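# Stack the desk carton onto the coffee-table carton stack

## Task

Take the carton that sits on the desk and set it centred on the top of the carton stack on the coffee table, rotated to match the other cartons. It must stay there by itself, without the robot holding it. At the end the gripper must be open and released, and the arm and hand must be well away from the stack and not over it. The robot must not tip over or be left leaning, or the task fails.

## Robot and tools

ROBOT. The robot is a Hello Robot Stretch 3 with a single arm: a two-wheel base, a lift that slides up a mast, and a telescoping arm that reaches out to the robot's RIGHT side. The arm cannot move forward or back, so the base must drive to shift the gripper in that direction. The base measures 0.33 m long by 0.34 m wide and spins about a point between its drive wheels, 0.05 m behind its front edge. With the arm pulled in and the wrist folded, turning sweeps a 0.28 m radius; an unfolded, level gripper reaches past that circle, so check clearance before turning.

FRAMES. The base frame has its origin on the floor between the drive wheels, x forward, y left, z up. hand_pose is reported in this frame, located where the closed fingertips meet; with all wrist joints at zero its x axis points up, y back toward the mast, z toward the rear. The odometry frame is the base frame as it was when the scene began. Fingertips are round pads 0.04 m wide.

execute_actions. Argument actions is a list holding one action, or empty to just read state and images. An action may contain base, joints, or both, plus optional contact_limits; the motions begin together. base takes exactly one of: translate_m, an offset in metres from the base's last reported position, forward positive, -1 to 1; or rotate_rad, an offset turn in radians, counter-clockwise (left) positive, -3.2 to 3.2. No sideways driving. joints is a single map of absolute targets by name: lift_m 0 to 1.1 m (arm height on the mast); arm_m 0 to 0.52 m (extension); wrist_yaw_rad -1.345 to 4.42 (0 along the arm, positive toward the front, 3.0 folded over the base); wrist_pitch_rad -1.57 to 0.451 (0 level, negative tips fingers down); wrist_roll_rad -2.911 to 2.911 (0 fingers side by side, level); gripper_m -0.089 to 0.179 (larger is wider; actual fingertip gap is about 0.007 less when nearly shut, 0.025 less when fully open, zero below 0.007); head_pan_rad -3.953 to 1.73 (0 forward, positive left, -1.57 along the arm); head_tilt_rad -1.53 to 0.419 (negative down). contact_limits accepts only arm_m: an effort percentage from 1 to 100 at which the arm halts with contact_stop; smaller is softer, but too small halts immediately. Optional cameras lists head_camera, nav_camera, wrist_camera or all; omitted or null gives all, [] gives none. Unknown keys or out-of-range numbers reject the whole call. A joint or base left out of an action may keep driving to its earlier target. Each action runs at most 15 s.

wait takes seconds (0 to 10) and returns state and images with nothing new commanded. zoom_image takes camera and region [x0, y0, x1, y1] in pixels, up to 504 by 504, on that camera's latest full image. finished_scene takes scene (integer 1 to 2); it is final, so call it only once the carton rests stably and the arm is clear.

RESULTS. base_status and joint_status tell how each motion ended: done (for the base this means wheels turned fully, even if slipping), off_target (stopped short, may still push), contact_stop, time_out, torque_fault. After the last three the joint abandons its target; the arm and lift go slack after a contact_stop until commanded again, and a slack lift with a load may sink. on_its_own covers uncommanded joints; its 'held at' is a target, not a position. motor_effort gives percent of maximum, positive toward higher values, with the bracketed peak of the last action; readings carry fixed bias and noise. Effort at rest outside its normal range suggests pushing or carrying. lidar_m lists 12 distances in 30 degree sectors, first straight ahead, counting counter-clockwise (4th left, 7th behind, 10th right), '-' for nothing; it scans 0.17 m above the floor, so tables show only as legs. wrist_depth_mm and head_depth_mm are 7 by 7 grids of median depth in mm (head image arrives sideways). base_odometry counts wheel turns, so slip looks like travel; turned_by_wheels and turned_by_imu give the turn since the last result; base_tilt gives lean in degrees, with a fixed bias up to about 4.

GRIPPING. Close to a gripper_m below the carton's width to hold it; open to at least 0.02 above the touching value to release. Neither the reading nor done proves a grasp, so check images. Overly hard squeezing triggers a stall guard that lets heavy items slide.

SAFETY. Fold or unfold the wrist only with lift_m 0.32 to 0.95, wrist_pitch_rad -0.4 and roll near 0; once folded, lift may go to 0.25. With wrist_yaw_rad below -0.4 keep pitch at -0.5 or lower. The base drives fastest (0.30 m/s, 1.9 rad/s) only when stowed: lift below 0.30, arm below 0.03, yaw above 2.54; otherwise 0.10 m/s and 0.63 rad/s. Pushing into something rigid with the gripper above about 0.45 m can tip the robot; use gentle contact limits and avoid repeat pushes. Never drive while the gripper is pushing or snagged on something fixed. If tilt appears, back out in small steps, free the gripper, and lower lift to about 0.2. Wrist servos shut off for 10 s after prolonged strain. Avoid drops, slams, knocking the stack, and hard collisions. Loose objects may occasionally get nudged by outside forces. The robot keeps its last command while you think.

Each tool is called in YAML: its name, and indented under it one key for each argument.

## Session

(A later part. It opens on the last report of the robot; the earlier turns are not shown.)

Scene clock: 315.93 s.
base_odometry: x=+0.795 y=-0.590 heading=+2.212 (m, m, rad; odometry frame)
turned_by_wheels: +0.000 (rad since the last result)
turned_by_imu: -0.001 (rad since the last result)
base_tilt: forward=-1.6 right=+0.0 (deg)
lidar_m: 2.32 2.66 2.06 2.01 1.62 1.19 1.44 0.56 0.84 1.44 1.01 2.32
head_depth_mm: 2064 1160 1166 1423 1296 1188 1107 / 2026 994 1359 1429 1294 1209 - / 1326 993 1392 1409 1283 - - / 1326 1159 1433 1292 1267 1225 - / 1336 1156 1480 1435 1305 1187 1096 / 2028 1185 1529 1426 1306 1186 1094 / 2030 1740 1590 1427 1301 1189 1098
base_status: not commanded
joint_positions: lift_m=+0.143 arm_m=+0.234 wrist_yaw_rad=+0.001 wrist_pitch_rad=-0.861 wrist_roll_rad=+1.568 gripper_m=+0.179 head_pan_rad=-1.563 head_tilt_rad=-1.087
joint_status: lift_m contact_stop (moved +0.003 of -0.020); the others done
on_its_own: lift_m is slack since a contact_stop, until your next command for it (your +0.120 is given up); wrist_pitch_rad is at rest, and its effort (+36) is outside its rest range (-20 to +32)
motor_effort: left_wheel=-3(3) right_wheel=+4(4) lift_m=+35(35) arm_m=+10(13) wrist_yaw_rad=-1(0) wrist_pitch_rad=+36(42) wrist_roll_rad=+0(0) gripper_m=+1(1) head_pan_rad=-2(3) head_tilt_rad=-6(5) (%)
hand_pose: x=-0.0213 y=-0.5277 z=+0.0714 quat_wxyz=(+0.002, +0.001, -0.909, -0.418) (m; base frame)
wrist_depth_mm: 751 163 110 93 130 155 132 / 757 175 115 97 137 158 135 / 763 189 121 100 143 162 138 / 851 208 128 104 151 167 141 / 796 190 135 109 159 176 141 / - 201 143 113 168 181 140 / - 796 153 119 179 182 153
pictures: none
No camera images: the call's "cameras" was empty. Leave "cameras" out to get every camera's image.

execute_actions:
  actions:
    - {"joints":{"gripper_m":0.08,"lift_m":0.145}}
  cameras: ["head_camera","wrist_camera"]

execute_actions:
  actions:
    - {"joints":{"lift_m":0.25}}
  cameras: ["head_camera","wrist_camera"]

Scene clock: 317.93 s.
base_odometry: x=+0.795 y=-0.590 heading=+2.212 (m, m, rad; odometry frame)
turned_by_wheels: +0.000 (rad since the last result)
turned_by_imu: +0.000 (rad since the last result)
base_tilt: forward=-1.6 right=+0.0 (deg)
lidar_m: 2.32 2.65 2.05 2.02 1.62 1.19 1.43 0.55 0.84 1.44 1.00 2.33
head_depth_mm: 2044 1163 1164 1410 1306 1190 1103 / 2054 995 1352 1428 1300 1202 - / 1333 994 1380 1410 1275 - - / 1333 1162 1432 1301 1266 1218 - / 1329 1167 1465 1426 1306 1188 1098 / 2014 1183 1522 1438 1301 1197 1102 / 2061 1731 1592 1429 1295 1189 1102
base_status: not commanded
joint_positions: lift_m=+0.145 arm_m=+0.235 wrist_yaw_rad=+0.001 wrist_pitch_rad=-0.799 wrist_roll_rad=+1.568 gripper_m=+0.081 head_pan_rad=-1.563 head_tilt_rad=-1.087
joint_status: all done
motor_effort: left_wheel=-1(3) right_wheel=+1(4) lift_m=+44(46) arm_m=+5(9) wrist_yaw_rad=-1(1) wrist_pitch_rad=+0(35) wrist_roll_rad=+0(0) gripper_m=-17(99) head_pan_rad=-3(3) head_tilt_rad=-6(6) (%)
hand_pose: x=-0.0213 y=-0.5407 z=+0.0828 quat_wxyz=(+0.002, +0.001, -0.921, -0.390) (m; base frame)
wrist_depth_mm: 494 564 131 97 118 156 137 / 968 623 138 101 123 160 139 / 665 677 145 104 129 167 142 / - 745 152 109 134 173 145 / - 789 145 113 134 172 148 / - 928 159 118 144 175 151 / - 855 185 124 156 189 150
pictures: head_camera (sideways: a quarter turn clockwise sets it upright), wrist_camera
Images, in order (width x height): head_camera 896x504, wrist_camera 644x364.

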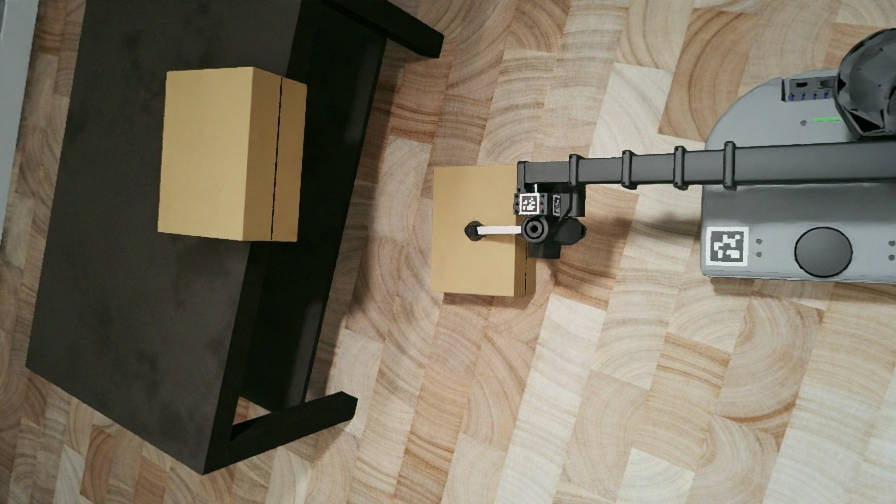

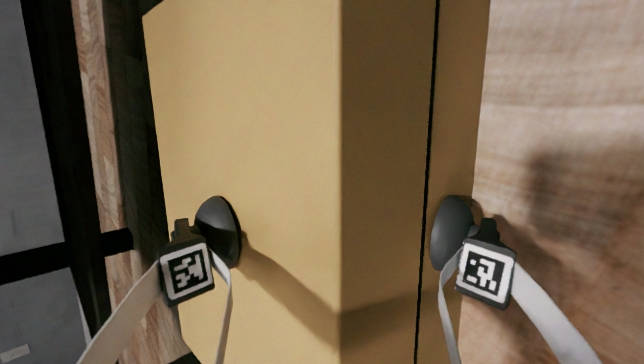

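Scene clock: 319.73 s.
base_odometry: x=+0.795 y=-0.590 heading=+2.212 (m, m, rad; odometry frame)
turned_by_wheels: +0.000 (rad since the last result)
turned_by_imu: +0.000 (rad since the last result)
base_tilt: forward=-1.7 right=+0.1 (deg)
lidar_m: 2.32 2.65 2.06 2.02 1.62 1.19 1.43 0.56 0.84 1.44 1.01 2.33
head_depth_mm: 2053 1158 1160 1402 1299 1193 1108 / 2038 993 1350 1426 1293 1199 - / 1333 993 1388 1410 1277 - - / 1337 1168 1420 1295 1278 1221 - / 1324 1157 1458 1428 1291 1192 1094 / 2024 1183 1526 1424 1301 1191 1100 / 2041 1722 1581 1438 1303 1195 1100
base_status: not commanded
joint_positions: lift_m=+0.250 arm_m=+0.235 wrist_yaw_rad=+0.001 wrist_pitch_rad=-0.808 wrist_roll_rad=+1.568 gripper_m=+0.080 head_pan_rad=-1.563 head_tilt_rad=-1.087
joint_status: all done
motor_effort: left_wheel=-1(1) right_wheel=+1(1) lift_m=+47(49) arm_m=+5(5) wrist_yaw_rad=-1(1) wrist_pitch_rad=+5(6) wrist_roll_rad=+0(0) gripper_m=-1(17) head_pan_rad=-3(3) head_tilt_rad=-6(6) (%)
hand_pose: x=-0.0213 y=-0.5389 z=+0.1863 quat_wxyz=(+0.002, +0.001, -0.919, -0.394) (m; base frame)
wrist_depth_mm: - 458 528 261 180 234 210 / - 507 547 236 186 236 215 / - 501 580 246 195 245 218 / - 546 624 255 203 253 223 / - 602 733 265 217 265 229 / - 735 619 276 223 266 233 / - - 632 485 232 296 236
pictures: head_camera (sideways: a quarter turn clockwise sets it upright), wrist_camera
Images, in order (width x height): head_camera 896x504, wrist_camera 644x364.

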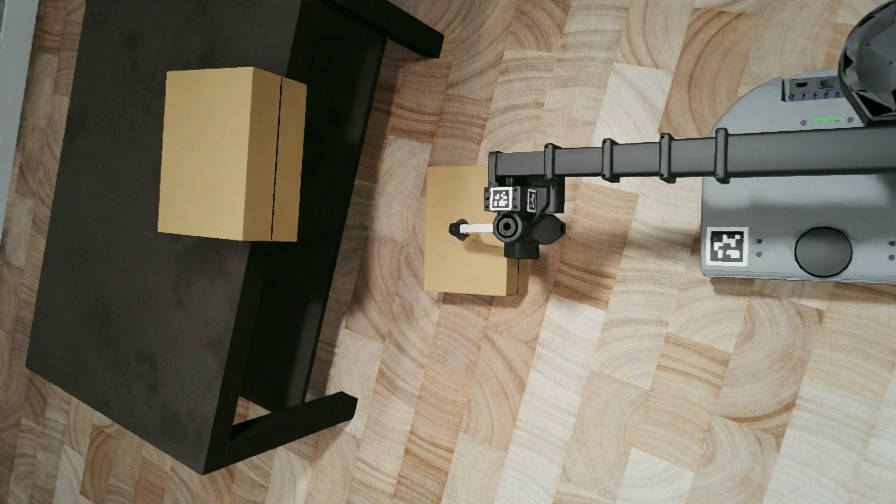

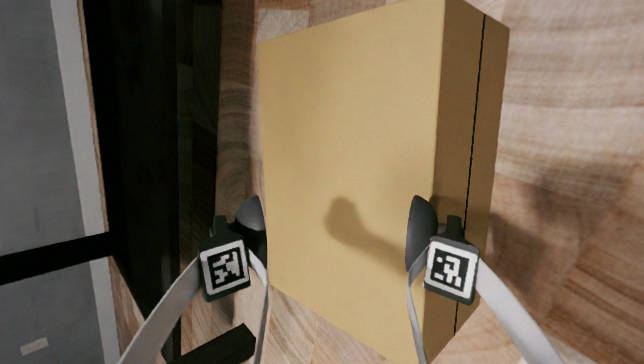

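execute_actions:
  actions:
    - {"joints":{"lift_m":0.34,"arm_m":0.45},"base":{"translate_m":-0.17}}
  cameras: []

execute_actions:
  actions:
    - {"joints":{"wrist_pitch_rad":-1.57,"gripper_m":0.11}}
  cameras: ["head_camera"]

Scene clock: 324.87 s.
base_odometry: x=+0.897 y=-0.726 heading=+2.212 (m, m, rad; odometry frame)
turned_by_wheels: +0.000 (rad since the last result)
turned_by_imu: -0.002 (rad since the last result)
base_tilt: forward=-1.5 right=+0.2 (deg)
lidar_m: 2.49 2.84 2.16 2.02 1.43 1.05 1.27 0.41 0.48 2.30 1.08 2.49
head_depth_mm: 2017 1692 1555 1437 1143 1172 1115 / 2058 1164 1094 1403 1300 1200 - / 2047 1138 1063 1416 1291 1214 - / 1333 995 1385 1390 1294 1224 - / 1329 998 1429 1291 1298 1189 1097 / 1344 1162 1479 1431 1295 1194 1097 / 1364 1181 1511 1439 1289 1192 1096
base_status: done
joint_positions: lift_m=+0.340 arm_m=+0.450 wrist_yaw_rad=+0.001 wrist_pitch_rad=-0.809 wrist_roll_rad=+1.569 gripper_m=+0.080 head_pan_rad=-1.563 head_tilt_rad=-1.087
joint_status: all done
motor_effort: left_wheel=-1(5) right_wheel=+1(1) lift_m=+47(48) arm_m=+6(4) wrist_yaw_rad=-1(0) wrist_pitch_rad=+5(5) wrist_roll_rad=+0(0) gripper_m=+0(0) head_pan_rad=-4(3) head_tilt_rad=-7(6) (%)
hand_pose: x=-0.0213 y=-0.7538 z=+0.2762 quat_wxyz=(+0.001, +0.001, -0.919, -0.394) (m; base frame)
wrist_depth_mm: - - 420 305 365 322 275 / - - 443 315 387 329 279 / - - 463 328 412 337 285 / - - 489 352 428 346 291 / - - 577 376 468 352 263 / - - 495 412 477 243 211 / 666 - 587 459 471 385 213
pictures: none
No camera images: the call's "cameras" was empty. Leave "cameras" out to get every camera's image.

Scene clock: 326.10 s.
base_odometry: x=+0.897 y=-0.726 heading=+2.212 (m, m, rad; odometry frame)
turned_by_wheels: +0.000 (rad since the last result)
turned_by_imu: +0.000 (rad since the last result)
base_tilt: forward=-1.7 right=+0.0 (deg)
lidar_m: 2.49 2.84 2.17 2.02 1.44 1.05 1.27 0.41 0.48 2.30 1.08 2.49
head_depth_mm: 2026 1692 1565 1430 1148 1183 1107 / 2056 1158 1094 1409 1296 1196 - / 2067 1143 1065 1411 1299 1222 - / 1325 986 1377 1374 1307 1210 - / 1338 992 1427 1304 1297 1191 1096 / 1332 1163 1488 1435 1308 1190 1100 / 1358 1190 1498 1436 1300 1186 1093
base_status: not commanded
joint_positions: lift_m=+0.340 arm_m=+0.450 wrist_yaw_rad=+0.001 wrist_pitch_rad=-1.561 wrist_roll_rad=+1.569 gripper_m=+0.110 head_pan_rad=-1.563 head_tilt_rad=-1.087
joint_status: all done
motor_effort: left_wheel=-1(1) right_wheel=+1(1) lift_m=+47(47) arm_m=+5(5) wrist_yaw_rad=-1(1) wrist_pitch_rad=-5(5) wrist_roll_rad=+0(0) gripper_m=+0(98) head_pan_rad=-3(3) head_tilt_rad=-6(6) (%)
hand_pose: x=-0.0216 y=-0.5726 z=+0.2220 quat_wxyz=(+0.001, +0.001, -0.710, -0.704) (m; base frame)
wrist_depth_mm: 351 347 343 340 340 335 333 / 364 364 357 352 348 345 343 / 377 376 368 366 363 361 353 / 395 387 379 378 374 371 367 / 408 404 274 273 383 386 383 / 424 421 283 278 399 397 400 / 443 436 295 290 412 418 412
pictures: head_camera (sideways: a quarter turn clockwise sets it upright)
Images, in order (width x height): head_camera 896x504.

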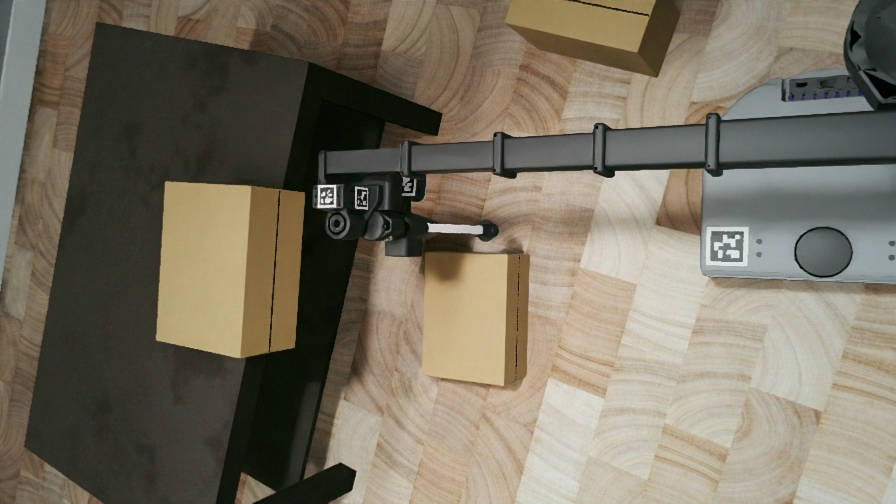

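execute_actions:
  actions:
    - {"joints":{"lift_m":0.17,"arm_m":0.46}}
  cameras: ["head_camera"]

execute_actions:
  actions:
    - {"base":{"translate_m":0.42}}
  cameras: ["head_camera"]

Scene clock: 389.57 s.
base_odometry: x=+0.897 y=-0.726 heading=+2.212 (m, m, rad; odometry frame)
turned_by_wheels: +0.000 (rad since the last result)
turned_by_imu: -0.001 (rad since the last result)
base_tilt: forward=-1.6 right=+0.0 (deg)
lidar_m: 2.49 2.85 2.17 2.02 1.43 1.05 1.27 0.41 0.47 2.29 1.08 2.49
head_depth_mm: 2035 1704 1548 1428 1142 1175 1106 / 2040 1168 1087 1414 1289 1203 - / 2041 1138 1352 1404 1301 - - / 1332 990 1388 1369 1299 1220 - / 1333 991 1426 1295 1301 1188 1095 / 1332 1165 1472 1430 1307 1190 1097 / 1371 1184 1497 1423 1302 1185 1101
base_status: not commanded
joint_positions: lift_m=+0.170 arm_m=+0.460 wrist_yaw_rad=+0.001 wrist_pitch_rad=-1.562 wrist_roll_rad=+1.569 gripper_m=+0.110 head_pan_rad=-1.563 head_tilt_rad=-1.087
joint_status: all done
motor_effort: left_wheel=-1(1) right_wheel=+1(1) lift_m=+30(43) arm_m=+5(5) wrist_yaw_rad=-1(1) wrist_pitch_rad=-4(5) wrist_roll_rad=+0(0) gripper_m=+0(0) head_pan_rad=-3(3) head_tilt_rad=-6(6) (%)
hand_pose: x=-0.0216 y=-0.5823 z=+0.0525 quat_wxyz=(+0.001, +0.001, -0.710, -0.704) (m; base frame)
wrist_depth_mm: 192 191 189 186 184 184 181 / 200 197 196 193 192 189 188 / 207 204 202 201 198 196 194 / 214 213 210 208 205 203 202 / 222 220 217 215 213 210 208 / 232 229 182 191 190 217 218 / 242 147 147 147 146 228 224
pictures: head_camera (sideways: a quarter turn clockwise sets it upright)
Images, in order (width x height): head_camera 896x504.

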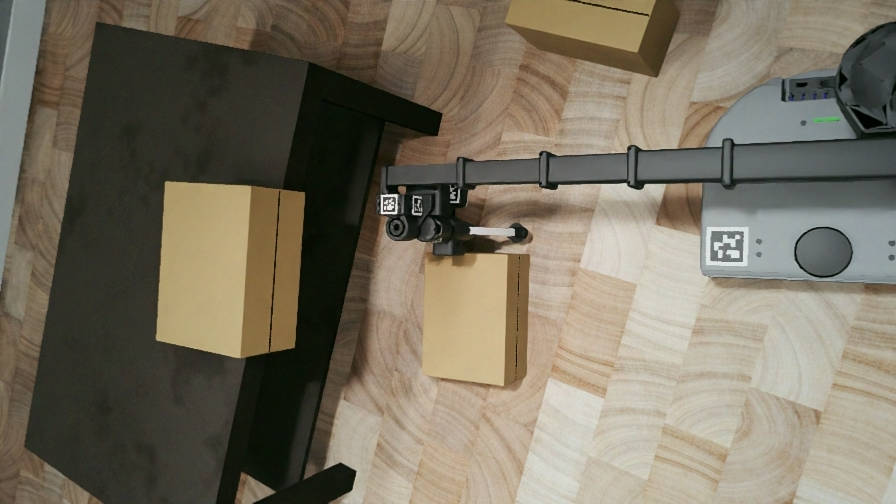

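Scene clock: 394.93 s.
base_odometry: x=+0.646 y=-0.390 heading=+2.212 (m, m, rad; odometry frame)
turned_by_wheels: +0.000 (rad since the last result)
turned_by_imu: -0.001 (rad since the last result)
base_tilt: forward=-1.6 right=+0.0 (deg)
lidar_m: 2.09 2.38 1.93 2.02 1.73 1.41 1.68 0.78 0.99 0.95 2.42 2.08
head_depth_mm: 1331 990 1374 1421 1302 1189 1109 / 1331 1158 1430 1419 1297 1194 - / 1340 1161 1476 1399 1294 - - / 1329 1187 1510 1310 1300 1214 - / 2054 1702 1543 1304 1301 1189 1096 / 2065 1788 1588 1427 1296 1192 1099 / 2047 1805 1594 1432 1302 1189 1103
base_status: done
joint_positions: lift_m=+0.170 arm_m=+0.460 wrist_yaw_rad=+0.001 wrist_pitch_rad=-1.562 wrist_roll_rad=+1.569 gripper_m=+0.110 head_pan_rad=-1.563 head_tilt_rad=-1.087
joint_status: not commanded
motor_effort: left_wheel=-1(1) right_wheel=+1(3) lift_m=+30(30) arm_m=+5(5) wrist_yaw_rad=+0(1) wrist_pitch_rad=-4(4) wrist_roll_rad=+0(0) gripper_m=+0(0) head_pan_rad=-3(3) head_tilt_rad=-5(6) (%)
hand_pose: x=-0.0216 y=-0.5823 z=+0.0526 quat_wxyz=(+0.001, +0.001, -0.710, -0.704) (m; base frame)
wrist_depth_mm: 192 191 188 186 185 183 182 / 199 196 196 193 192 190 188 / 206 204 202 200 198 197 195 / 213 212 210 207 205 204 200 / 222 219 214 212 210 209 209 / 230 156 142 150 149 215 217 / 122 116 116 115 114 120 225
pictures: head_camera (sideways: a quarter turn clockwise sets it upright)
Images, in order (width x height): head_camera 896x504.

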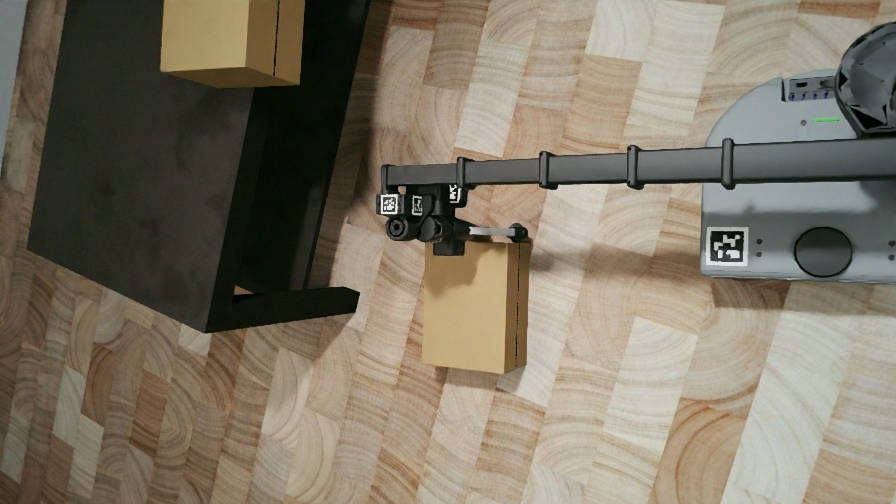

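execute_actions:
  actions:
    - {"joints":{"lift_m":0.2,"arm_m":0.05},"base":{"translate_m":-0.02}}
  cameras: []

execute_actions:
  actions:
    - {"joints":{"wrist_pitch_rad":-0.45,"wrist_roll_rad":0,"gripper_m":0.12},"base":{"translate_m":0.17}}
  cameras: []

execute_actions:
  actions:
    - {"joints":{"lift_m":0.07}}
  cameras: []

execute_actions:
  actions:
    - {"joints":{"arm_m":0.37}}
  cameras: ["head_camera","wrist_camera"]

Scene clock: 400.17 s.
base_odometry: x=+0.658 y=-0.406 heading=+2.212 (m, m, rad; odometry frame)
turned_by_wheels: +0.000 (rad since the last result)
turned_by_imu: -0.001 (rad since the last result)
base_tilt: forward=-1.7 right=+0.0 (deg)
lidar_m: 2.10 2.39 1.94 2.02 1.71 1.39 1.66 0.76 0.97 0.95 2.45 2.10
head_depth_mm: 1327 989 1363 1425 1303 1184 1108 / 1329 1168 1425 1432 1298 1209 - / 1333 1173 1486 1429 1296 - - / 1333 1188 1522 1390 1297 1201 - / 2043 1231 1530 1299 1292 1192 1090 / 2063 1798 1588 1430 1302 1189 1101 / 2070 1799 1589 1429 1302 1186 1102
base_status: done
joint_positions: lift_m=+0.201 arm_m=+0.052 wrist_yaw_rad=+0.001 wrist_pitch_rad=-1.355 wrist_roll_rad=+1.569 gripper_m=+0.109 head_pan_rad=-1.563 head_tilt_rad=-1.087
joint_status: all done
on_its_own: arm_m is at rest, and its effort (-28) is outside its rest range (-14 to +14); wrist_pitch_rad is at rest, and its effort (-100) is outside its rest range (-20 to +32)
motor_effort: left_wheel=-1(5) right_wheel=+2(5) lift_m=+22(49) arm_m=-28(29) wrist_yaw_rad=+0(0) wrist_pitch_rad=-100(100) wrist_roll_rad=+0(0) gripper_m=+29(29) head_pan_rad=-3(3) head_tilt_rad=-6(5) (%)
hand_pose: x=-0.0215 y=-0.2281 z=+0.0837 quat_wxyz=(+0.001, +0.001, -0.779, -0.627) (m; base frame)
wrist_depth_mm: 278 258 238 221 206 - - / 287 268 247 229 213 - - / 306 278 256 235 220 - - / 322 293 266 247 228 - - / 308 308 271 255 - - - / 299 326 287 266 251 - - / 300 331 303 275 254 - -
pictures: none
ARM HIT: the arm struck its own base hard.
No camera images: the call's "cameras" was empty. Leave "cameras" out to get every camera's image.

Scene clock: 403.13 s.
base_odometry: x=+0.556 y=-0.270 heading=+2.212 (m, m, rad; odometry frame)
turned_by_wheels: +0.000 (rad since the last result)
turned_by_imu: +0.000 (rad since the last result)
base_tilt: forward=-1.6 right=+0.1 (deg)
lidar_m: 1.93 2.21 1.86 2.05 1.82 1.54 0.97 0.93 1.53 0.94 2.26 1.94
head_depth_mm: 1336 1157 1426 1419 1306 1183 1108 / 1333 1163 1468 1434 1301 1200 - / 1360 1183 1526 1314 1299 - - / 2063 1769 1530 1304 1296 1200 - / 2056 1796 1585 1428 1300 1189 1093 / 2078 1811 1582 1427 1291 1193 1097 / 2078 1793 1595 1439 1302 1195 1098
base_status: done
joint_positions: lift_m=+0.200 arm_m=+0.050 wrist_yaw_rad=-0.003 wrist_pitch_rad=-0.470 wrist_roll_rad=+0.004 gripper_m=+0.120 head_pan_rad=-1.563 head_tilt_rad=-1.087
joint_status: all done
motor_effort: left_wheel=-1(2) right_wheel=+1(4) lift_m=+29(30) arm_m=-6(28) wrist_yaw_rad=+2(4) wrist_pitch_rad=+12(100) wrist_roll_rad=-2(17) gripper_m=+1(81) head_pan_rad=-4(3) head_tilt_rad=-6(7) (%)
hand_pose: x=-0.0222 y=-0.4129 z=+0.2014 quat_wxyz=(+0.686, +0.164, -0.689, -0.166) (m; base frame)
wrist_depth_mm: - - - 685 675 650 627 / 915 891 861 741 829 805 793 / 665 654 610 398 413 613 602 / 523 517 336 319 315 490 480 / 435 432 323 319 317 421 407 / 368 366 354 353 348 - 349 / 323 319 318 315 312 307 306
pictures: none
No camera images: the call's "cameras" was empty. Leave "cameras" out to get every camera's image.

Scene clock: 405.13 s.
base_odometry: x=+0.556 y=-0.270 heading=+2.212 (m, m, rad; odometry frame)
turned_by_wheels: +0.000 (rad since the last result)
turned_by_imu: +0.000 (rad since the last result)
base_tilt: forward=-1.7 right=+0.0 (deg)
lidar_m: 1.94 2.21 1.86 2.05 1.82 1.54 0.98 0.92 1.53 2.44 2.26 1.94
head_depth_mm: 1333 1164 1429 1438 1294 1192 1102 / 1330 1160 1486 1421 1296 1208 - / 1361 1179 1528 1328 1297 - - / 2049 1773 1542 1296 1300 1201 - / 2055 1793 1589 1435 1299 1190 1095 / 2064 1800 1596 1431 1296 1189 1099 / 2058 1802 1595 1434 1297 1187 1092
base_status: not commanded
joint_positions: lift_m=+0.070 arm_m=+0.050 wrist_yaw_rad=-0.003 wrist_pitch_rad=-0.469 wrist_roll_rad=+0.004 gripper_m=+0.120 head_pan_rad=-1.563 head_tilt_rad=-1.087
joint_status: all done
motor_effort: left_wheel=-1(1) right_wheel=+1(1) lift_m=+30(30) arm_m=-6(6) wrist_yaw_rad=+2(1) wrist_pitch_rad=+12(12) wrist_roll_rad=-2(2) gripper_m=+0(1) head_pan_rad=-3(3) head_tilt_rad=-6(6) (%)
hand_pose: x=-0.0222 y=-0.4130 z=+0.0716 quat_wxyz=(+0.686, +0.163, -0.689, -0.166) (m; base frame)
wrist_depth_mm: 878 823 311 298 286 714 693 / 551 505 222 220 219 224 478 / 403 392 245 241 241 337 364 / 316 310 276 275 273 286 293 / 261 259 255 254 250 255 244 / 222 221 215 217 213 - 210 / 194 191 190 189 187 185 184
pictures: none
No camera images: the call's "cameras" was empty. Leave "cameras" out to get every camera's image.

Scene clock: 408.70 s.
base_odometry: x=+0.556 y=-0.270 heading=+2.212 (m, m, rad; odometry frame)
turned_by_wheels: +0.000 (rad since the last result)
turned_by_imu: -0.001 (rad since the last result)
base_tilt: forward=-1.6 right=-0.1 (deg)
lidar_m: 1.94 2.21 1.86 2.05 1.83 1.55 0.97 0.92 1.53 1.42 2.26 1.94
head_depth_mm: 1329 1163 1427 1434 1298 1193 1096 / 1326 1158 1483 1432 1298 1198 - / 1356 1185 1454 1433 1291 - - / 2035 1760 1411 1378 1299 1221 - / 2042 1790 1594 1438 1290 1198 1097 / 2061 1814 1596 1424 1303 1190 1100 / 2034 1803 1602 1434 1298 1183 1102
base_status: not commanded
joint_positions: lift_m=+0.070 arm_m=+0.370 wrist_yaw_rad=-0.002 wrist_pitch_rad=-0.469 wrist_roll_rad=+0.004 gripper_m=+0.120 head_pan_rad=-1.563 head_tilt_rad=-1.087
joint_status: all done
motor_effort: left_wheel=-1(1) right_wheel=+1(1) lift_m=+30(30) arm_m=+5(8) wrist_yaw_rad=+1(1) wrist_pitch_rad=+11(12) wrist_roll_rad=-2(2) gripper_m=+1(0) head_pan_rad=-3(3) head_tilt_rad=-6(6) (%)
hand_pose: x=-0.0220 y=-0.7322 z=+0.0717 quat_wxyz=(+0.687, +0.163, -0.689, -0.166) (m; base frame)
wrist_depth_mm: 859 820 799 280 725 718 690 / 544 498 197 194 188 184 477 / 394 151 150 149 148 147 152 / 316 164 163 161 160 158 278 / 260 242 188 187 185 178 242 / 220 219 211 208 208 - 209 / 193 191 190 188 186 184 183
pictures: head_camera (sideways: a quarter turn clockwise sets it upright), wrist_camera
Images, in order (width x height): head_camera 896x504, wrist_camera 644x364.

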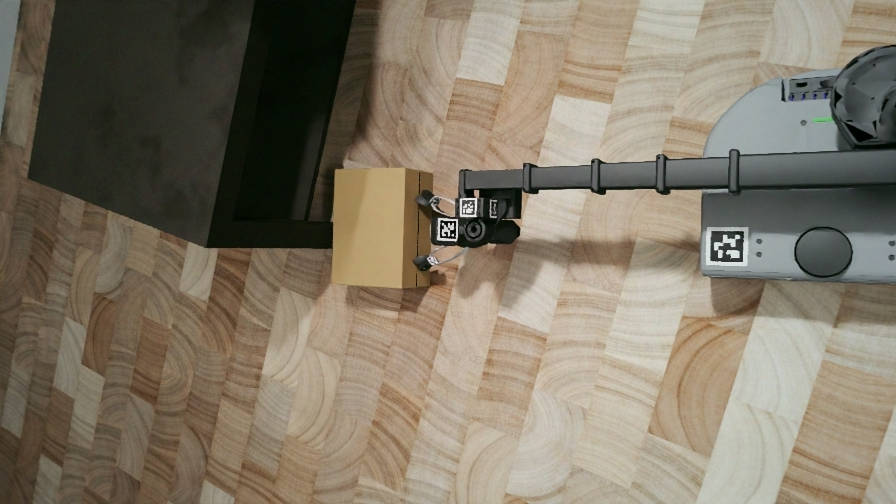

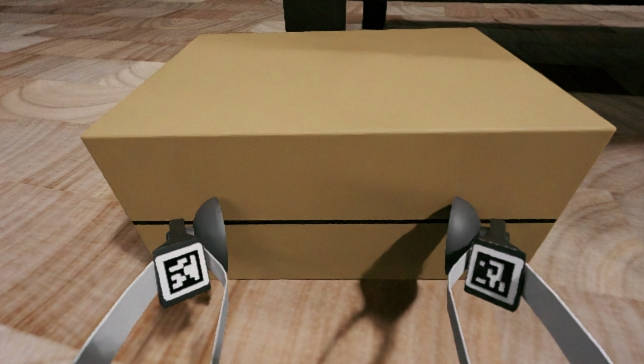

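execute_actions:
  actions:
    - {"joints":{"arm_m":0.45},"contact_limits":{"arm_m":25}}
  cameras: ["wrist_camera"]

Scene clock: 411.20 s.
base_odometry: x=+0.556 y=-0.270 heading=+2.212 (m, m, rad; odometry frame)
turned_by_wheels: +0.000 (rad since the last result)
turned_by_imu: +0.000 (rad since the last result)
base_tilt: forward=-1.6 right=-0.1 (deg)
lidar_m: 1.94 2.21 1.86 2.05 1.82 1.54 0.98 0.93 1.54 1.01 2.26 1.94
head_depth_mm: 1330 1164 1451 1427 1296 1176 1100 / 1337 1183 1512 1441 1307 1198 - / 1359 1209 1452 1427 1319 - - / 2042 1741 1414 1406 1296 1220 - / 2051 1788 1591 1432 1284 1192 1096 / 2070 1791 1581 1425 1293 1196 1100 / 2039 1804 1596 1432 1289 1201 1098
base_status: not commanded
joint_positions: lift_m=+0.070 arm_m=+0.449 wrist_yaw_rad=+0.006 wrist_pitch_rad=-0.480 wrist_roll_rad=+0.000 gripper_m=+0.120 head_pan_rad=-1.563 head_tilt_rad=-1.087
joint_status: all done
on_its_own: arm_m is at rest, and its effort (+18) is outside its rest range (-14 to +14)
motor_effort: left_wheel=-1(2) right_wheel=+0(2) lift_m=+30(30) arm_m=+18(22) wrist_yaw_rad=-4(4) wrist_pitch_rad=+18(25) wrist_roll_rad=-1(2) gripper_m=-3(3) head_pan_rad=-3(3) head_tilt_rad=-6(6) (%)
contact_limits: arm_m 25 (drawing in: default 29, maximum 46; extending or still: default 38, maximum 62)
hand_pose: x=-0.0202 y=-0.8098 z=+0.0692 quat_wxyz=(+0.687, +0.170, -0.686, -0.166) (m; base frame)
wrist_depth_mm: 822 782 746 273 269 685 610 / 526 448 190 187 183 179 463 / 389 148 147 146 145 143 149 / 309 160 159 158 158 157 275 / 255 239 185 184 183 176 240 / 218 220 209 207 206 - 207 / 193 189 188 186 185 184 182
pictures: wrist_camera
Images, in order (width x height): wrist_camera 644x364.

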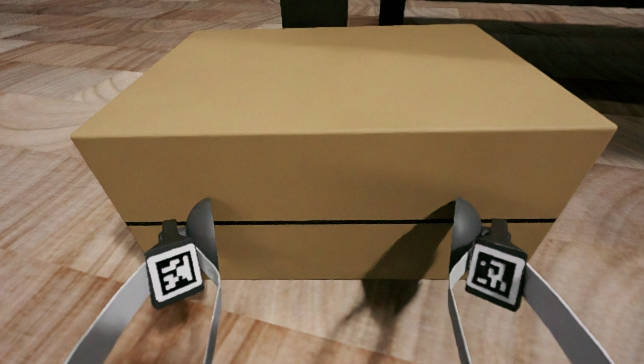

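Pressed against the leg. Lift.

execute_actions:
  actions:
    - {"joints":{"arm_m":0.46,"lift_m":0.12},"contact_limits":{"arm_m":30}}
  cameras: ["wrist_camera","head_camera"]

Scene clock: 412.83 s.
base_odometry: x=+0.556 y=-0.270 heading=+2.212 (m, m, rad; odometry frame)
turned_by_wheels: +0.000 (rad since the last result)
turned_by_imu: +0.000 (rad since the last result)
base_tilt: forward=-1.6 right=+0.0 (deg)
lidar_m: 1.94 2.21 1.86 2.04 1.83 1.55 0.97 0.92 1.54 1.02 2.26 1.93
head_depth_mm: 1333 1164 1455 1430 1303 1190 1101 / 1329 1183 1519 1420 1294 1199 - / 1357 1204 1463 1410 1298 1213 - / 2045 1730 1407 1406 1298 1221 - / 2057 1805 1587 1422 1299 1190 1094 / 2075 1803 1588 1437 1294 1192 1094 / 2073 1807 1593 1438 1300 1192 1103
base_status: not commanded
joint_positions: lift_m=+0.120 arm_m=+0.459 wrist_yaw_rad=+0.007 wrist_pitch_rad=-0.555 wrist_roll_rad=-0.002 gripper_m=+0.120 head_pan_rad=-1.563 head_tilt_rad=-1.087
joint_status: all done
on_its_own: wrist_pitch_rad is at rest, and its effort (+63) is outside its rest range (-20 to +32)
motor_effort: left_wheel=+1(1) right_wheel=-1(1) lift_m=+48(52) arm_m=+11(20) wrist_yaw_rad=-4(4) wrist_pitch_rad=+63(63) wrist_roll_rad=+1(1) gripper_m=-2(4) head_pan_rad=-3(3) head_tilt_rad=-6(6) (%)
contact_limits: arm_m 30 (drawing in: default 29, maximum 46; extending or still: default 38, maximum 62)
hand_pose: x=-0.0201 y=-0.8091 z=+0.1028 quat_wxyz=(+0.682, +0.197, -0.678, -0.192) (m; base frame)
wrist_depth_mm: 709 694 678 283 296 556 257 / 522 510 214 208 203 201 475 / 411 152 151 150 149 148 349 / 339 162 162 161 160 159 306 / 289 270 183 183 182 175 272 / 249 249 225 212 211 - 240 / 223 220 218 219 216 214 213
pictures: head_camera (sideways: a quarter turn clockwise sets it upright), wrist_camera
Images, in order (width x height): head_camera 896x504, wrist_camera 644x364.

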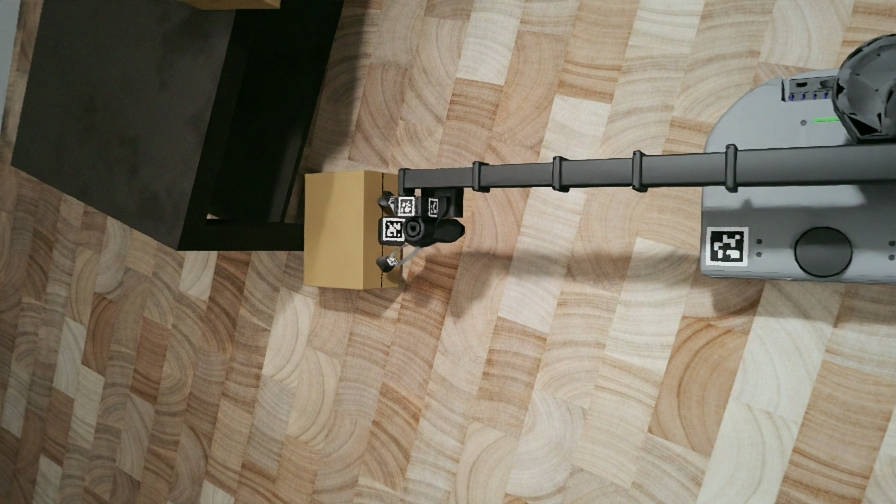

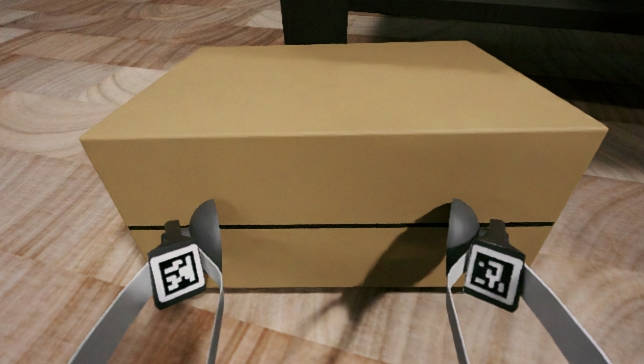

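execute_actions:
  actions:
    - {"joints":{"arm_m":0.455,"lift_m":0.16}}
  cameras: ["wrist_camera","head_camera"]

Scene clock: 415.00 s.
base_odometry: x=+0.556 y=-0.270 heading=+2.212 (m, m, rad; odometry frame)
turned_by_wheels: +0.000 (rad since the last result)
turned_by_imu: +0.000 (rad since the last result)
base_tilt: forward=-1.5 right=+0.1 (deg)
lidar_m: 1.94 2.20 1.86 2.04 1.82 1.55 0.98 0.92 1.54 0.83 2.26 1.93
head_depth_mm: 1326 1168 1451 1425 1297 1190 1107 / 1324 1181 1527 1428 1300 1201 - / 1362 1209 1465 1412 1298 - - / 2035 1731 1396 1405 1299 1220 - / 2025 1803 1586 1438 1301 1187 1092 / 2060 1781 1598 1425 1295 1193 1093 / 2069 1794 1593 1425 1300 1190 1100
base_status: not commanded
joint_positions: lift_m=+0.160 arm_m=+0.455 wrist_yaw_rad=+0.007 wrist_pitch_rad=-0.532 wrist_roll_rad=-0.002 gripper_m=+0.120 head_pan_rad=-1.563 head_tilt_rad=-1.087
joint_status: all done
on_its_own: wrist_pitch_rad is at rest, and its effort (+49) is outside its rest range (-20 to +32)
motor_effort: left_wheel=+1(1) right_wheel=-1(1) lift_m=+46(51) arm_m=+1(13) wrist_yaw_rad=-6(4) wrist_pitch_rad=+49(63) wrist_roll_rad=+1(0) gripper_m=-2(2) head_pan_rad=-3(3) head_tilt_rad=-6(6) (%)
hand_pose: x=-0.0201 y=-0.8085 z=+0.1478 quat_wxyz=(+0.684, +0.189, -0.681, -0.184) (m; base frame)
wrist_depth_mm: 916 884 877 292 379 373 368 / 650 639 626 318 327 307 285 / 503 164 164 162 159 158 450 / 408 171 169 167 167 166 374 / 347 186 180 179 178 174 328 / 301 299 194 192 191 - 287 / 266 263 262 261 258 256 254
pictures: head_camera (sideways: a quarter turn clockwise sets it upright), wrist_camera
Images, in order (width x height): head_camera 896x504, wrist_camera 644x364.

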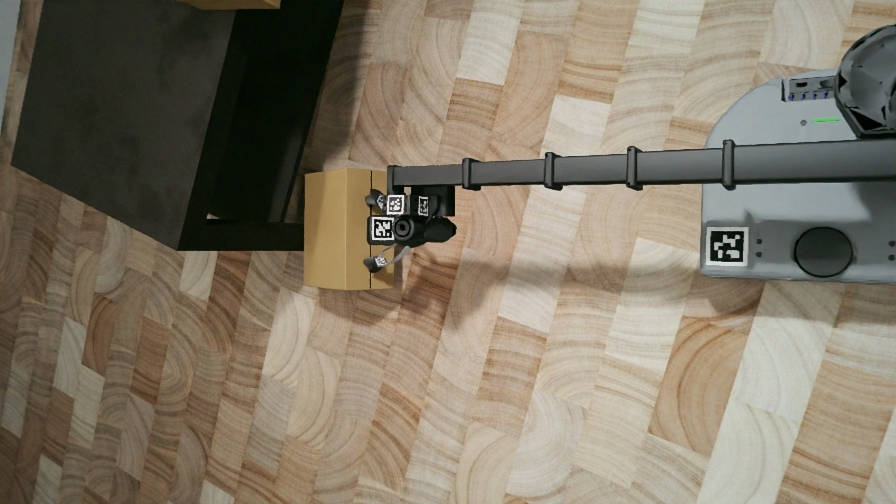

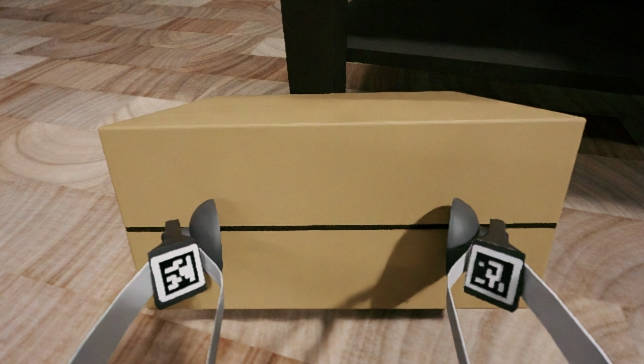

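Working. Continue.

execute_actions:
  actions:
    - {"joints":{"arm_m":0.47,"lift_m":0.21},"contact_limits":{"arm_m":30}}
  cameras: ["wrist_camera","head_camera"]

Scene clock: 417.63 s.
base_odometry: x=+0.556 y=-0.270 heading=+2.212 (m, m, rad; odometry frame)
turned_by_wheels: +0.000 (rad since the last result)
turned_by_imu: -0.001 (rad since the last result)
base_tilt: forward=-1.5 right=+0.1 (deg)
lidar_m: 1.94 2.21 1.86 2.05 1.82 1.54 0.97 0.93 1.54 0.81 2.26 1.94
head_depth_mm: 1330 1157 1461 1424 1295 1195 1108 / 1342 1183 1525 1431 1295 1202 - / 1362 1202 1474 1404 1304 - - / 2049 1743 1458 1423 1298 1216 - / 2069 1777 1580 1419 1304 1183 1093 / 2034 1792 1588 1433 1295 1183 1099 / 2065 1791 1570 1417 1299 1191 1094
base_status: not commanded
joint_positions: lift_m=+0.210 arm_m=+0.470 wrist_yaw_rad=+0.003 wrist_pitch_rad=-0.470 wrist_roll_rad=-0.002 gripper_m=+0.120 head_pan_rad=-1.563 head_tilt_rad=-1.087
joint_status: all done
motor_effort: left_wheel=+0(1) right_wheel=+1(1) lift_m=+46(45) arm_m=+5(17) wrist_yaw_rad=-2(5) wrist_pitch_rad=+12(79) wrist_roll_rad=+0(0) gripper_m=+0(3) head_pan_rad=-2(3) head_tilt_rad=-5(6) (%)
contact_limits: arm_m 30 (drawing in: default 29, maximum 46; extending or still: default 38, maximum 62)
hand_pose: x=-0.0209 y=-0.8321 z=+0.2108 quat_wxyz=(+0.689, +0.166, -0.686, -0.164) (m; base frame)
wrist_depth_mm: - - - 270 679 - - / 909 891 868 301 467 460 453 / 671 658 654 345 371 346 341 / 528 525 520 382 511 502 465 / 443 414 180 178 177 176 414 / 375 374 179 179 176 - 358 / 328 180 179 177 176 174 315
pictures: head_camera (sideways: a quarter turn clockwise sets it upright), wrist_camera
Images, in order (width x height): head_camera 896x504, wrist_camera 644x364.

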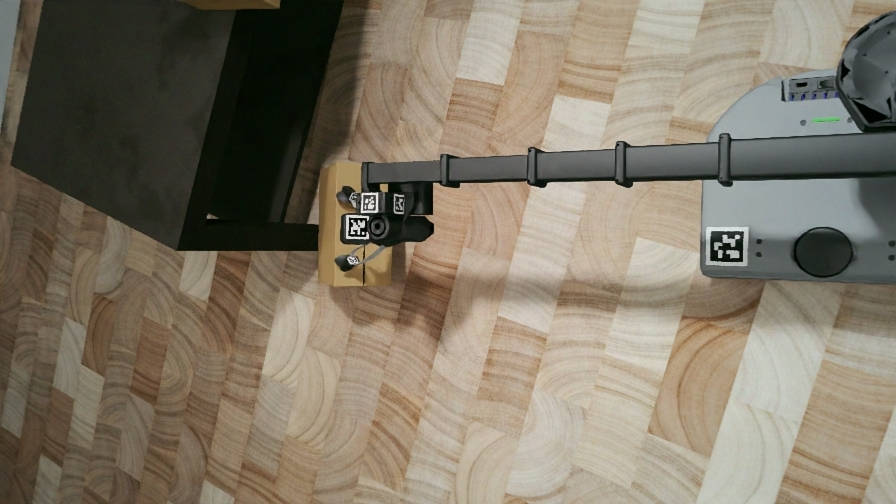

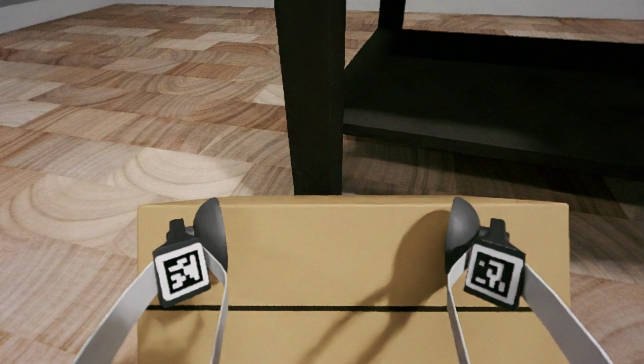

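execute_actions:
  actions:
    - {"joints":{"lift_m":0.32}}
  cameras: []

execute_actions:
  actions:
    - {"joints":{"arm_m":0.3}}
  cameras: ["wrist_camera","head_camera"]

Scene clock: 419.97 s.
base_odometry: x=+0.556 y=-0.270 heading=+2.212 (m, m, rad; odometry frame)
turned_by_wheels: +0.000 (rad since the last result)
turned_by_imu: -0.001 (rad since the last result)
base_tilt: forward=-1.7 right=+0.1 (deg)
lidar_m: 1.94 2.21 1.86 2.04 1.82 1.54 0.98 0.92 1.54 1.00 2.26 1.94
head_depth_mm: 1321 1164 1452 1440 1306 1191 1106 / 1328 1184 1503 1425 1295 1203 - / 1363 1212 1483 1401 1293 1215 - / 2040 1733 1567 1384 1287 1216 - / 2062 1798 1600 1432 1295 1188 1108 / 2054 1804 1580 1426 1302 1184 1097 / 2041 1805 1589 1424 1299 1195 1097
base_status: not commanded
joint_positions: lift_m=+0.320 arm_m=+0.470 wrist_yaw_rad=+0.003 wrist_pitch_rad=-0.470 wrist_roll_rad=-0.002 gripper_m=+0.120 head_pan_rad=-1.563 head_tilt_rad=-1.087
joint_status: all done
motor_effort: left_wheel=+0(1) right_wheel=+1(1) lift_m=+47(49) arm_m=+5(5) wrist_yaw_rad=-2(2) wrist_pitch_rad=+12(12) wrist_roll_rad=+0(0) gripper_m=+0(0) head_pan_rad=-3(3) head_tilt_rad=-6(6) (%)
hand_pose: x=-0.0209 y=-0.8322 z=+0.3210 quat_wxyz=(+0.689, +0.166, -0.686, -0.164) (m; base frame)
wrist_depth_mm: - - - 271 - - - / - - - 302 741 - - / 889 876 860 346 561 552 548 / 710 700 697 398 451 447 440 / 590 580 575 537 552 399 369 / 500 504 484 488 487 - 475 / 438 436 328 313 309 422 421
pictures: none
No camera images: the call's "cameras" was empty. Leave "cameras" out to get every camera's image.

Scene clock: 422.47 s.
base_odometry: x=+0.556 y=-0.270 heading=+2.212 (m, m, rad; odometry frame)
turned_by_wheels: +0.000 (rad since the last result)
turned_by_imu: -0.001 (rad since the last result)
base_tilt: forward=-1.6 right=-0.1 (deg)
lidar_m: 1.94 2.22 1.86 2.05 1.83 1.55 0.98 0.93 1.53 1.00 2.26 1.94
head_depth_mm: 1327 1158 1459 1431 1301 1189 1102 / 1336 1183 1511 1428 1293 1208 - / 1354 1206 1521 1377 1301 1220 - / 2063 1743 1559 1388 1313 1215 - / 2052 1805 1600 1438 1297 1187 1094 / 2062 1782 1591 1437 1300 1187 1099 / 2049 1799 1588 1433 1302 1188 1097
base_status: not commanded
joint_positions: lift_m=+0.320 arm_m=+0.300 wrist_yaw_rad=+0.002 wrist_pitch_rad=-0.469 wrist_roll_rad=-0.002 gripper_m=+0.120 head_pan_rad=-1.563 head_tilt_rad=-1.087
joint_status: all done
motor_effort: left_wheel=-1(1) right_wheel=+1(1) lift_m=+47(47) arm_m=-6(7) wrist_yaw_rad=-1(2) wrist_pitch_rad=+12(12) wrist_roll_rad=+0(0) gripper_m=+0(0) head_pan_rad=-3(3) head_tilt_rad=-6(6) (%)
hand_pose: x=-0.0210 y=-0.6630 z=+0.3210 quat_wxyz=(+0.689, +0.166, -0.687, -0.164) (m; base frame)
wrist_depth_mm: - - - 449 - - - / - - - 710 743 738 722 / 900 885 883 569 570 559 545 / 713 712 695 620 686 652 611 / 579 580 487 415 423 574 557 / 497 499 376 357 356 - 478 / 440 433 409 371 367 421 418
pictures: head_camera (sideways: a quarter turn clockwise sets it upright), wrist_camera
Images, in order (width x height): head_camera 896x504, wrist_camera 644x364.

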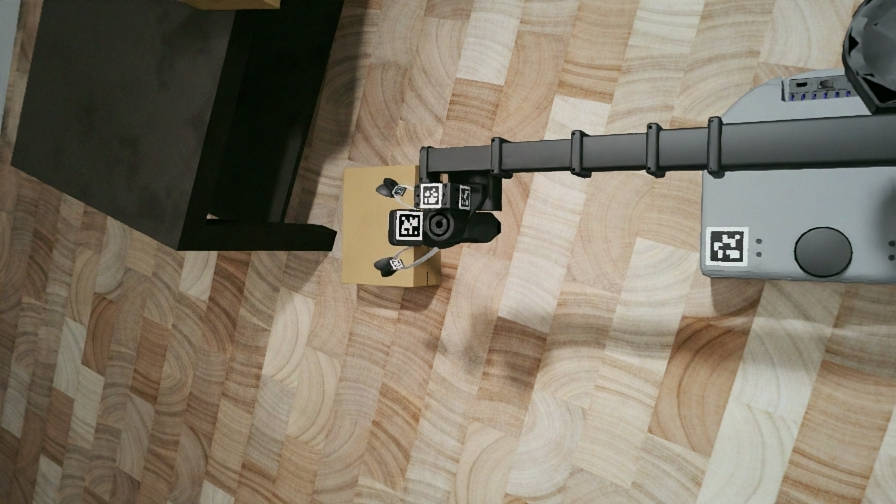

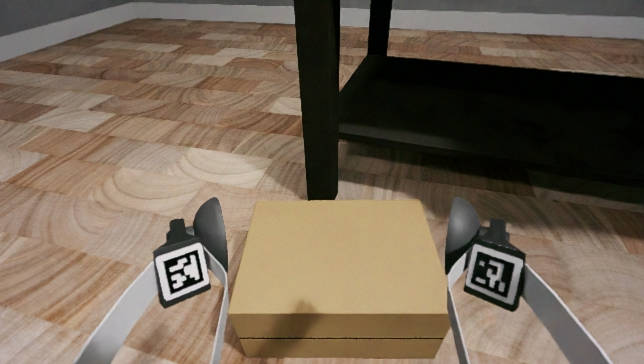

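execute_actions:
  actions:
    - {"joints":{"arm_m":0.27}}
  cameras: []

execute_actions:
  actions:
    - {"joints":{"lift_m":0.05}}
  cameras: []

execute_actions:
  actions:
    - {"joints":{"arm_m":0.45},"contact_limits":{"arm_m":25}}
  cameras: ["wrist_camera"]

Scene clock: 424.23 s.
base_odometry: x=+0.556 y=-0.270 heading=+2.212 (m, m, rad; odometry frame)
turned_by_wheels: +0.000 (rad since the last result)
turned_by_imu: +0.000 (rad since the last result)
base_tilt: forward=-1.6 right=+0.0 (deg)
lidar_m: 1.94 2.21 1.86 2.05 1.82 1.54 0.97 0.92 1.54 1.00 2.26 1.94
head_depth_mm: 1337 1164 1446 1427 1296 1186 1109 / 1336 1187 1507 1432 1299 1194 - / 1355 1201 1514 1381 1297 1210 - / 2035 1737 1573 1393 1304 1216 - / 2041 1800 1601 1429 1294 1191 1097 / 2061 1792 1583 1430 1299 1191 1099 / 2059 1791 1589 1428 1302 1191 1099
base_status: not commanded
joint_positions: lift_m=+0.320 arm_m=+0.270 wrist_yaw_rad=+0.002 wrist_pitch_rad=-0.469 wrist_roll_rad=-0.002 gripper_m=+0.120 head_pan_rad=-1.563 head_tilt_rad=-1.087
joint_status: all done
motor_effort: left_wheel=-1(0) right_wheel=+1(1) lift_m=+47(47) arm_m=-6(6) wrist_yaw_rad=-1(2) wrist_pitch_rad=+12(12) wrist_roll_rad=+0(0) gripper_m=+0(0) head_pan_rad=-3(3) head_tilt_rad=-6(6) (%)
hand_pose: x=-0.0210 y=-0.6330 z=+0.3210 quat_wxyz=(+0.689, +0.166, -0.687, -0.164) (m; base frame)
wrist_depth_mm: - - - - - - - / - - - 705 756 727 725 / 891 867 863 597 593 558 546 / 701 701 700 625 680 674 633 / 587 584 493 421 422 577 555 / 509 497 384 366 366 - 483 / 435 435 429 411 416 418 422
pictures: none
No camera images: the call's "cameras" was empty. Leave "cameras" out to get every camera's image.

Scene clock: 427.53 s.
base_odometry: x=+0.556 y=-0.270 heading=+2.212 (m, m, rad; odometry frame)
turned_by_wheels: +0.000 (rad since the last result)
turned_by_imu: -0.001 (rad since the last result)
base_tilt: forward=-1.7 right=+0.0 (deg)
lidar_m: 1.94 2.21 1.86 2.04 1.82 1.54 0.98 0.92 1.12 1.01 2.26 1.94
head_depth_mm: 1327 1162 1453 1425 1297 1189 1095 / 1335 1177 1526 1439 1297 1200 - / 1368 1205 1531 1399 1283 1217 - / 2061 1744 1561 1390 1283 1223 - / 2057 1780 1584 1440 1297 1187 1095 / 2081 1789 1607 1430 1296 1192 1098 / 2060 1778 1593 1430 1285 1188 1098
base_status: not commanded
joint_positions: lift_m=+0.050 arm_m=+0.270 wrist_yaw_rad=+0.002 wrist_pitch_rad=-0.469 wrist_roll_rad=-0.002 gripper_m=+0.120 head_pan_rad=-1.563 head_tilt_rad=-1.087
joint_status: all done
motor_effort: left_wheel=+0(1) right_wheel=+1(1) lift_m=+29(42) arm_m=-6(7) wrist_yaw_rad=-2(1) wrist_pitch_rad=+12(12) wrist_roll_rad=+0(0) gripper_m=+0(0) head_pan_rad=-3(3) head_tilt_rad=-6(6) (%)
hand_pose: x=-0.0210 y=-0.6330 z=+0.0516 quat_wxyz=(+0.689, +0.166, -0.687, -0.164) (m; base frame)
wrist_depth_mm: 754 724 221 214 208 204 641 / 483 441 202 200 200 199 436 / 354 347 225 225 224 230 326 / 280 278 255 251 248 253 263 / 232 230 228 225 224 228 219 / 197 197 191 193 191 - 188 / 172 171 170 168 168 166 165
pictures: none
No camera images: the call's "cameras" was empty. Leave "cameras" out to get every camera's image.

Scene clock: 430.10 s.
base_odometry: x=+0.556 y=-0.270 heading=+2.212 (m, m, rad; odometry frame)
turned_by_wheels: +0.000 (rad since the last result)
turned_by_imu: -0.001 (rad since the last result)
base_tilt: forward=-1.6 right=+0.2 (deg)
lidar_m: 1.94 2.21 1.86 2.05 1.82 1.54 0.98 0.93 1.12 1.01 2.26 1.94
head_depth_mm: 1326 1161 1446 1429 1299 1183 1102 / 1331 1183 1510 1427 1291 1201 - / 1355 1200 1454 1442 1300 - - / 2054 1728 1412 1399 1301 1225 - / 2047 1788 1593 1434 1304 1191 1103 / 2061 1792 1588 1429 1298 1190 1098 / 2038 1798 1588 1426 1299 1186 1099
base_status: not commanded
joint_positions: lift_m=+0.050 arm_m=+0.449 wrist_yaw_rad=+0.002 wrist_pitch_rad=-0.473 wrist_roll_rad=-0.002 gripper_m=+0.120 head_pan_rad=-1.563 head_tilt_rad=-1.087
joint_status: all done
motor_effort: left_wheel=-1(1) right_wheel=+1(1) lift_m=+30(30) arm_m=+10(11) wrist_yaw_rad=+0(1) wrist_pitch_rad=+14(14) wrist_roll_rad=+0(0) gripper_m=-1(1) head_pan_rad=-2(2) head_tilt_rad=-6(6) (%)
contact_limits: arm_m 25 (drawing in: default 29, maximum 46; extending or still: default 38, maximum 62)
hand_pose: x=-0.0211 y=-0.8114 z=+0.0509 quat_wxyz=(+0.688, +0.167, -0.686, -0.165) (m; base frame)
wrist_depth_mm: 747 708 214 207 202 198 626 / 470 143 140 138 135 133 131 / 350 142 142 141 140 139 138 / 277 167 162 160 158 158 241 / 229 220 187 186 185 177 213 / 196 194 191 192 191 - 187 / 171 170 169 167 166 166 164
pictures: wrist_camera
Images, in order (width x height): wrist_camera 644x364.

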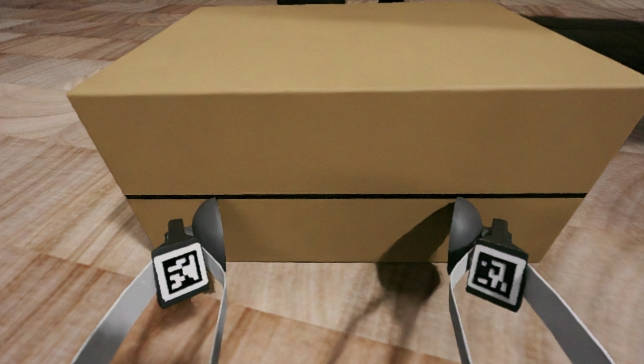

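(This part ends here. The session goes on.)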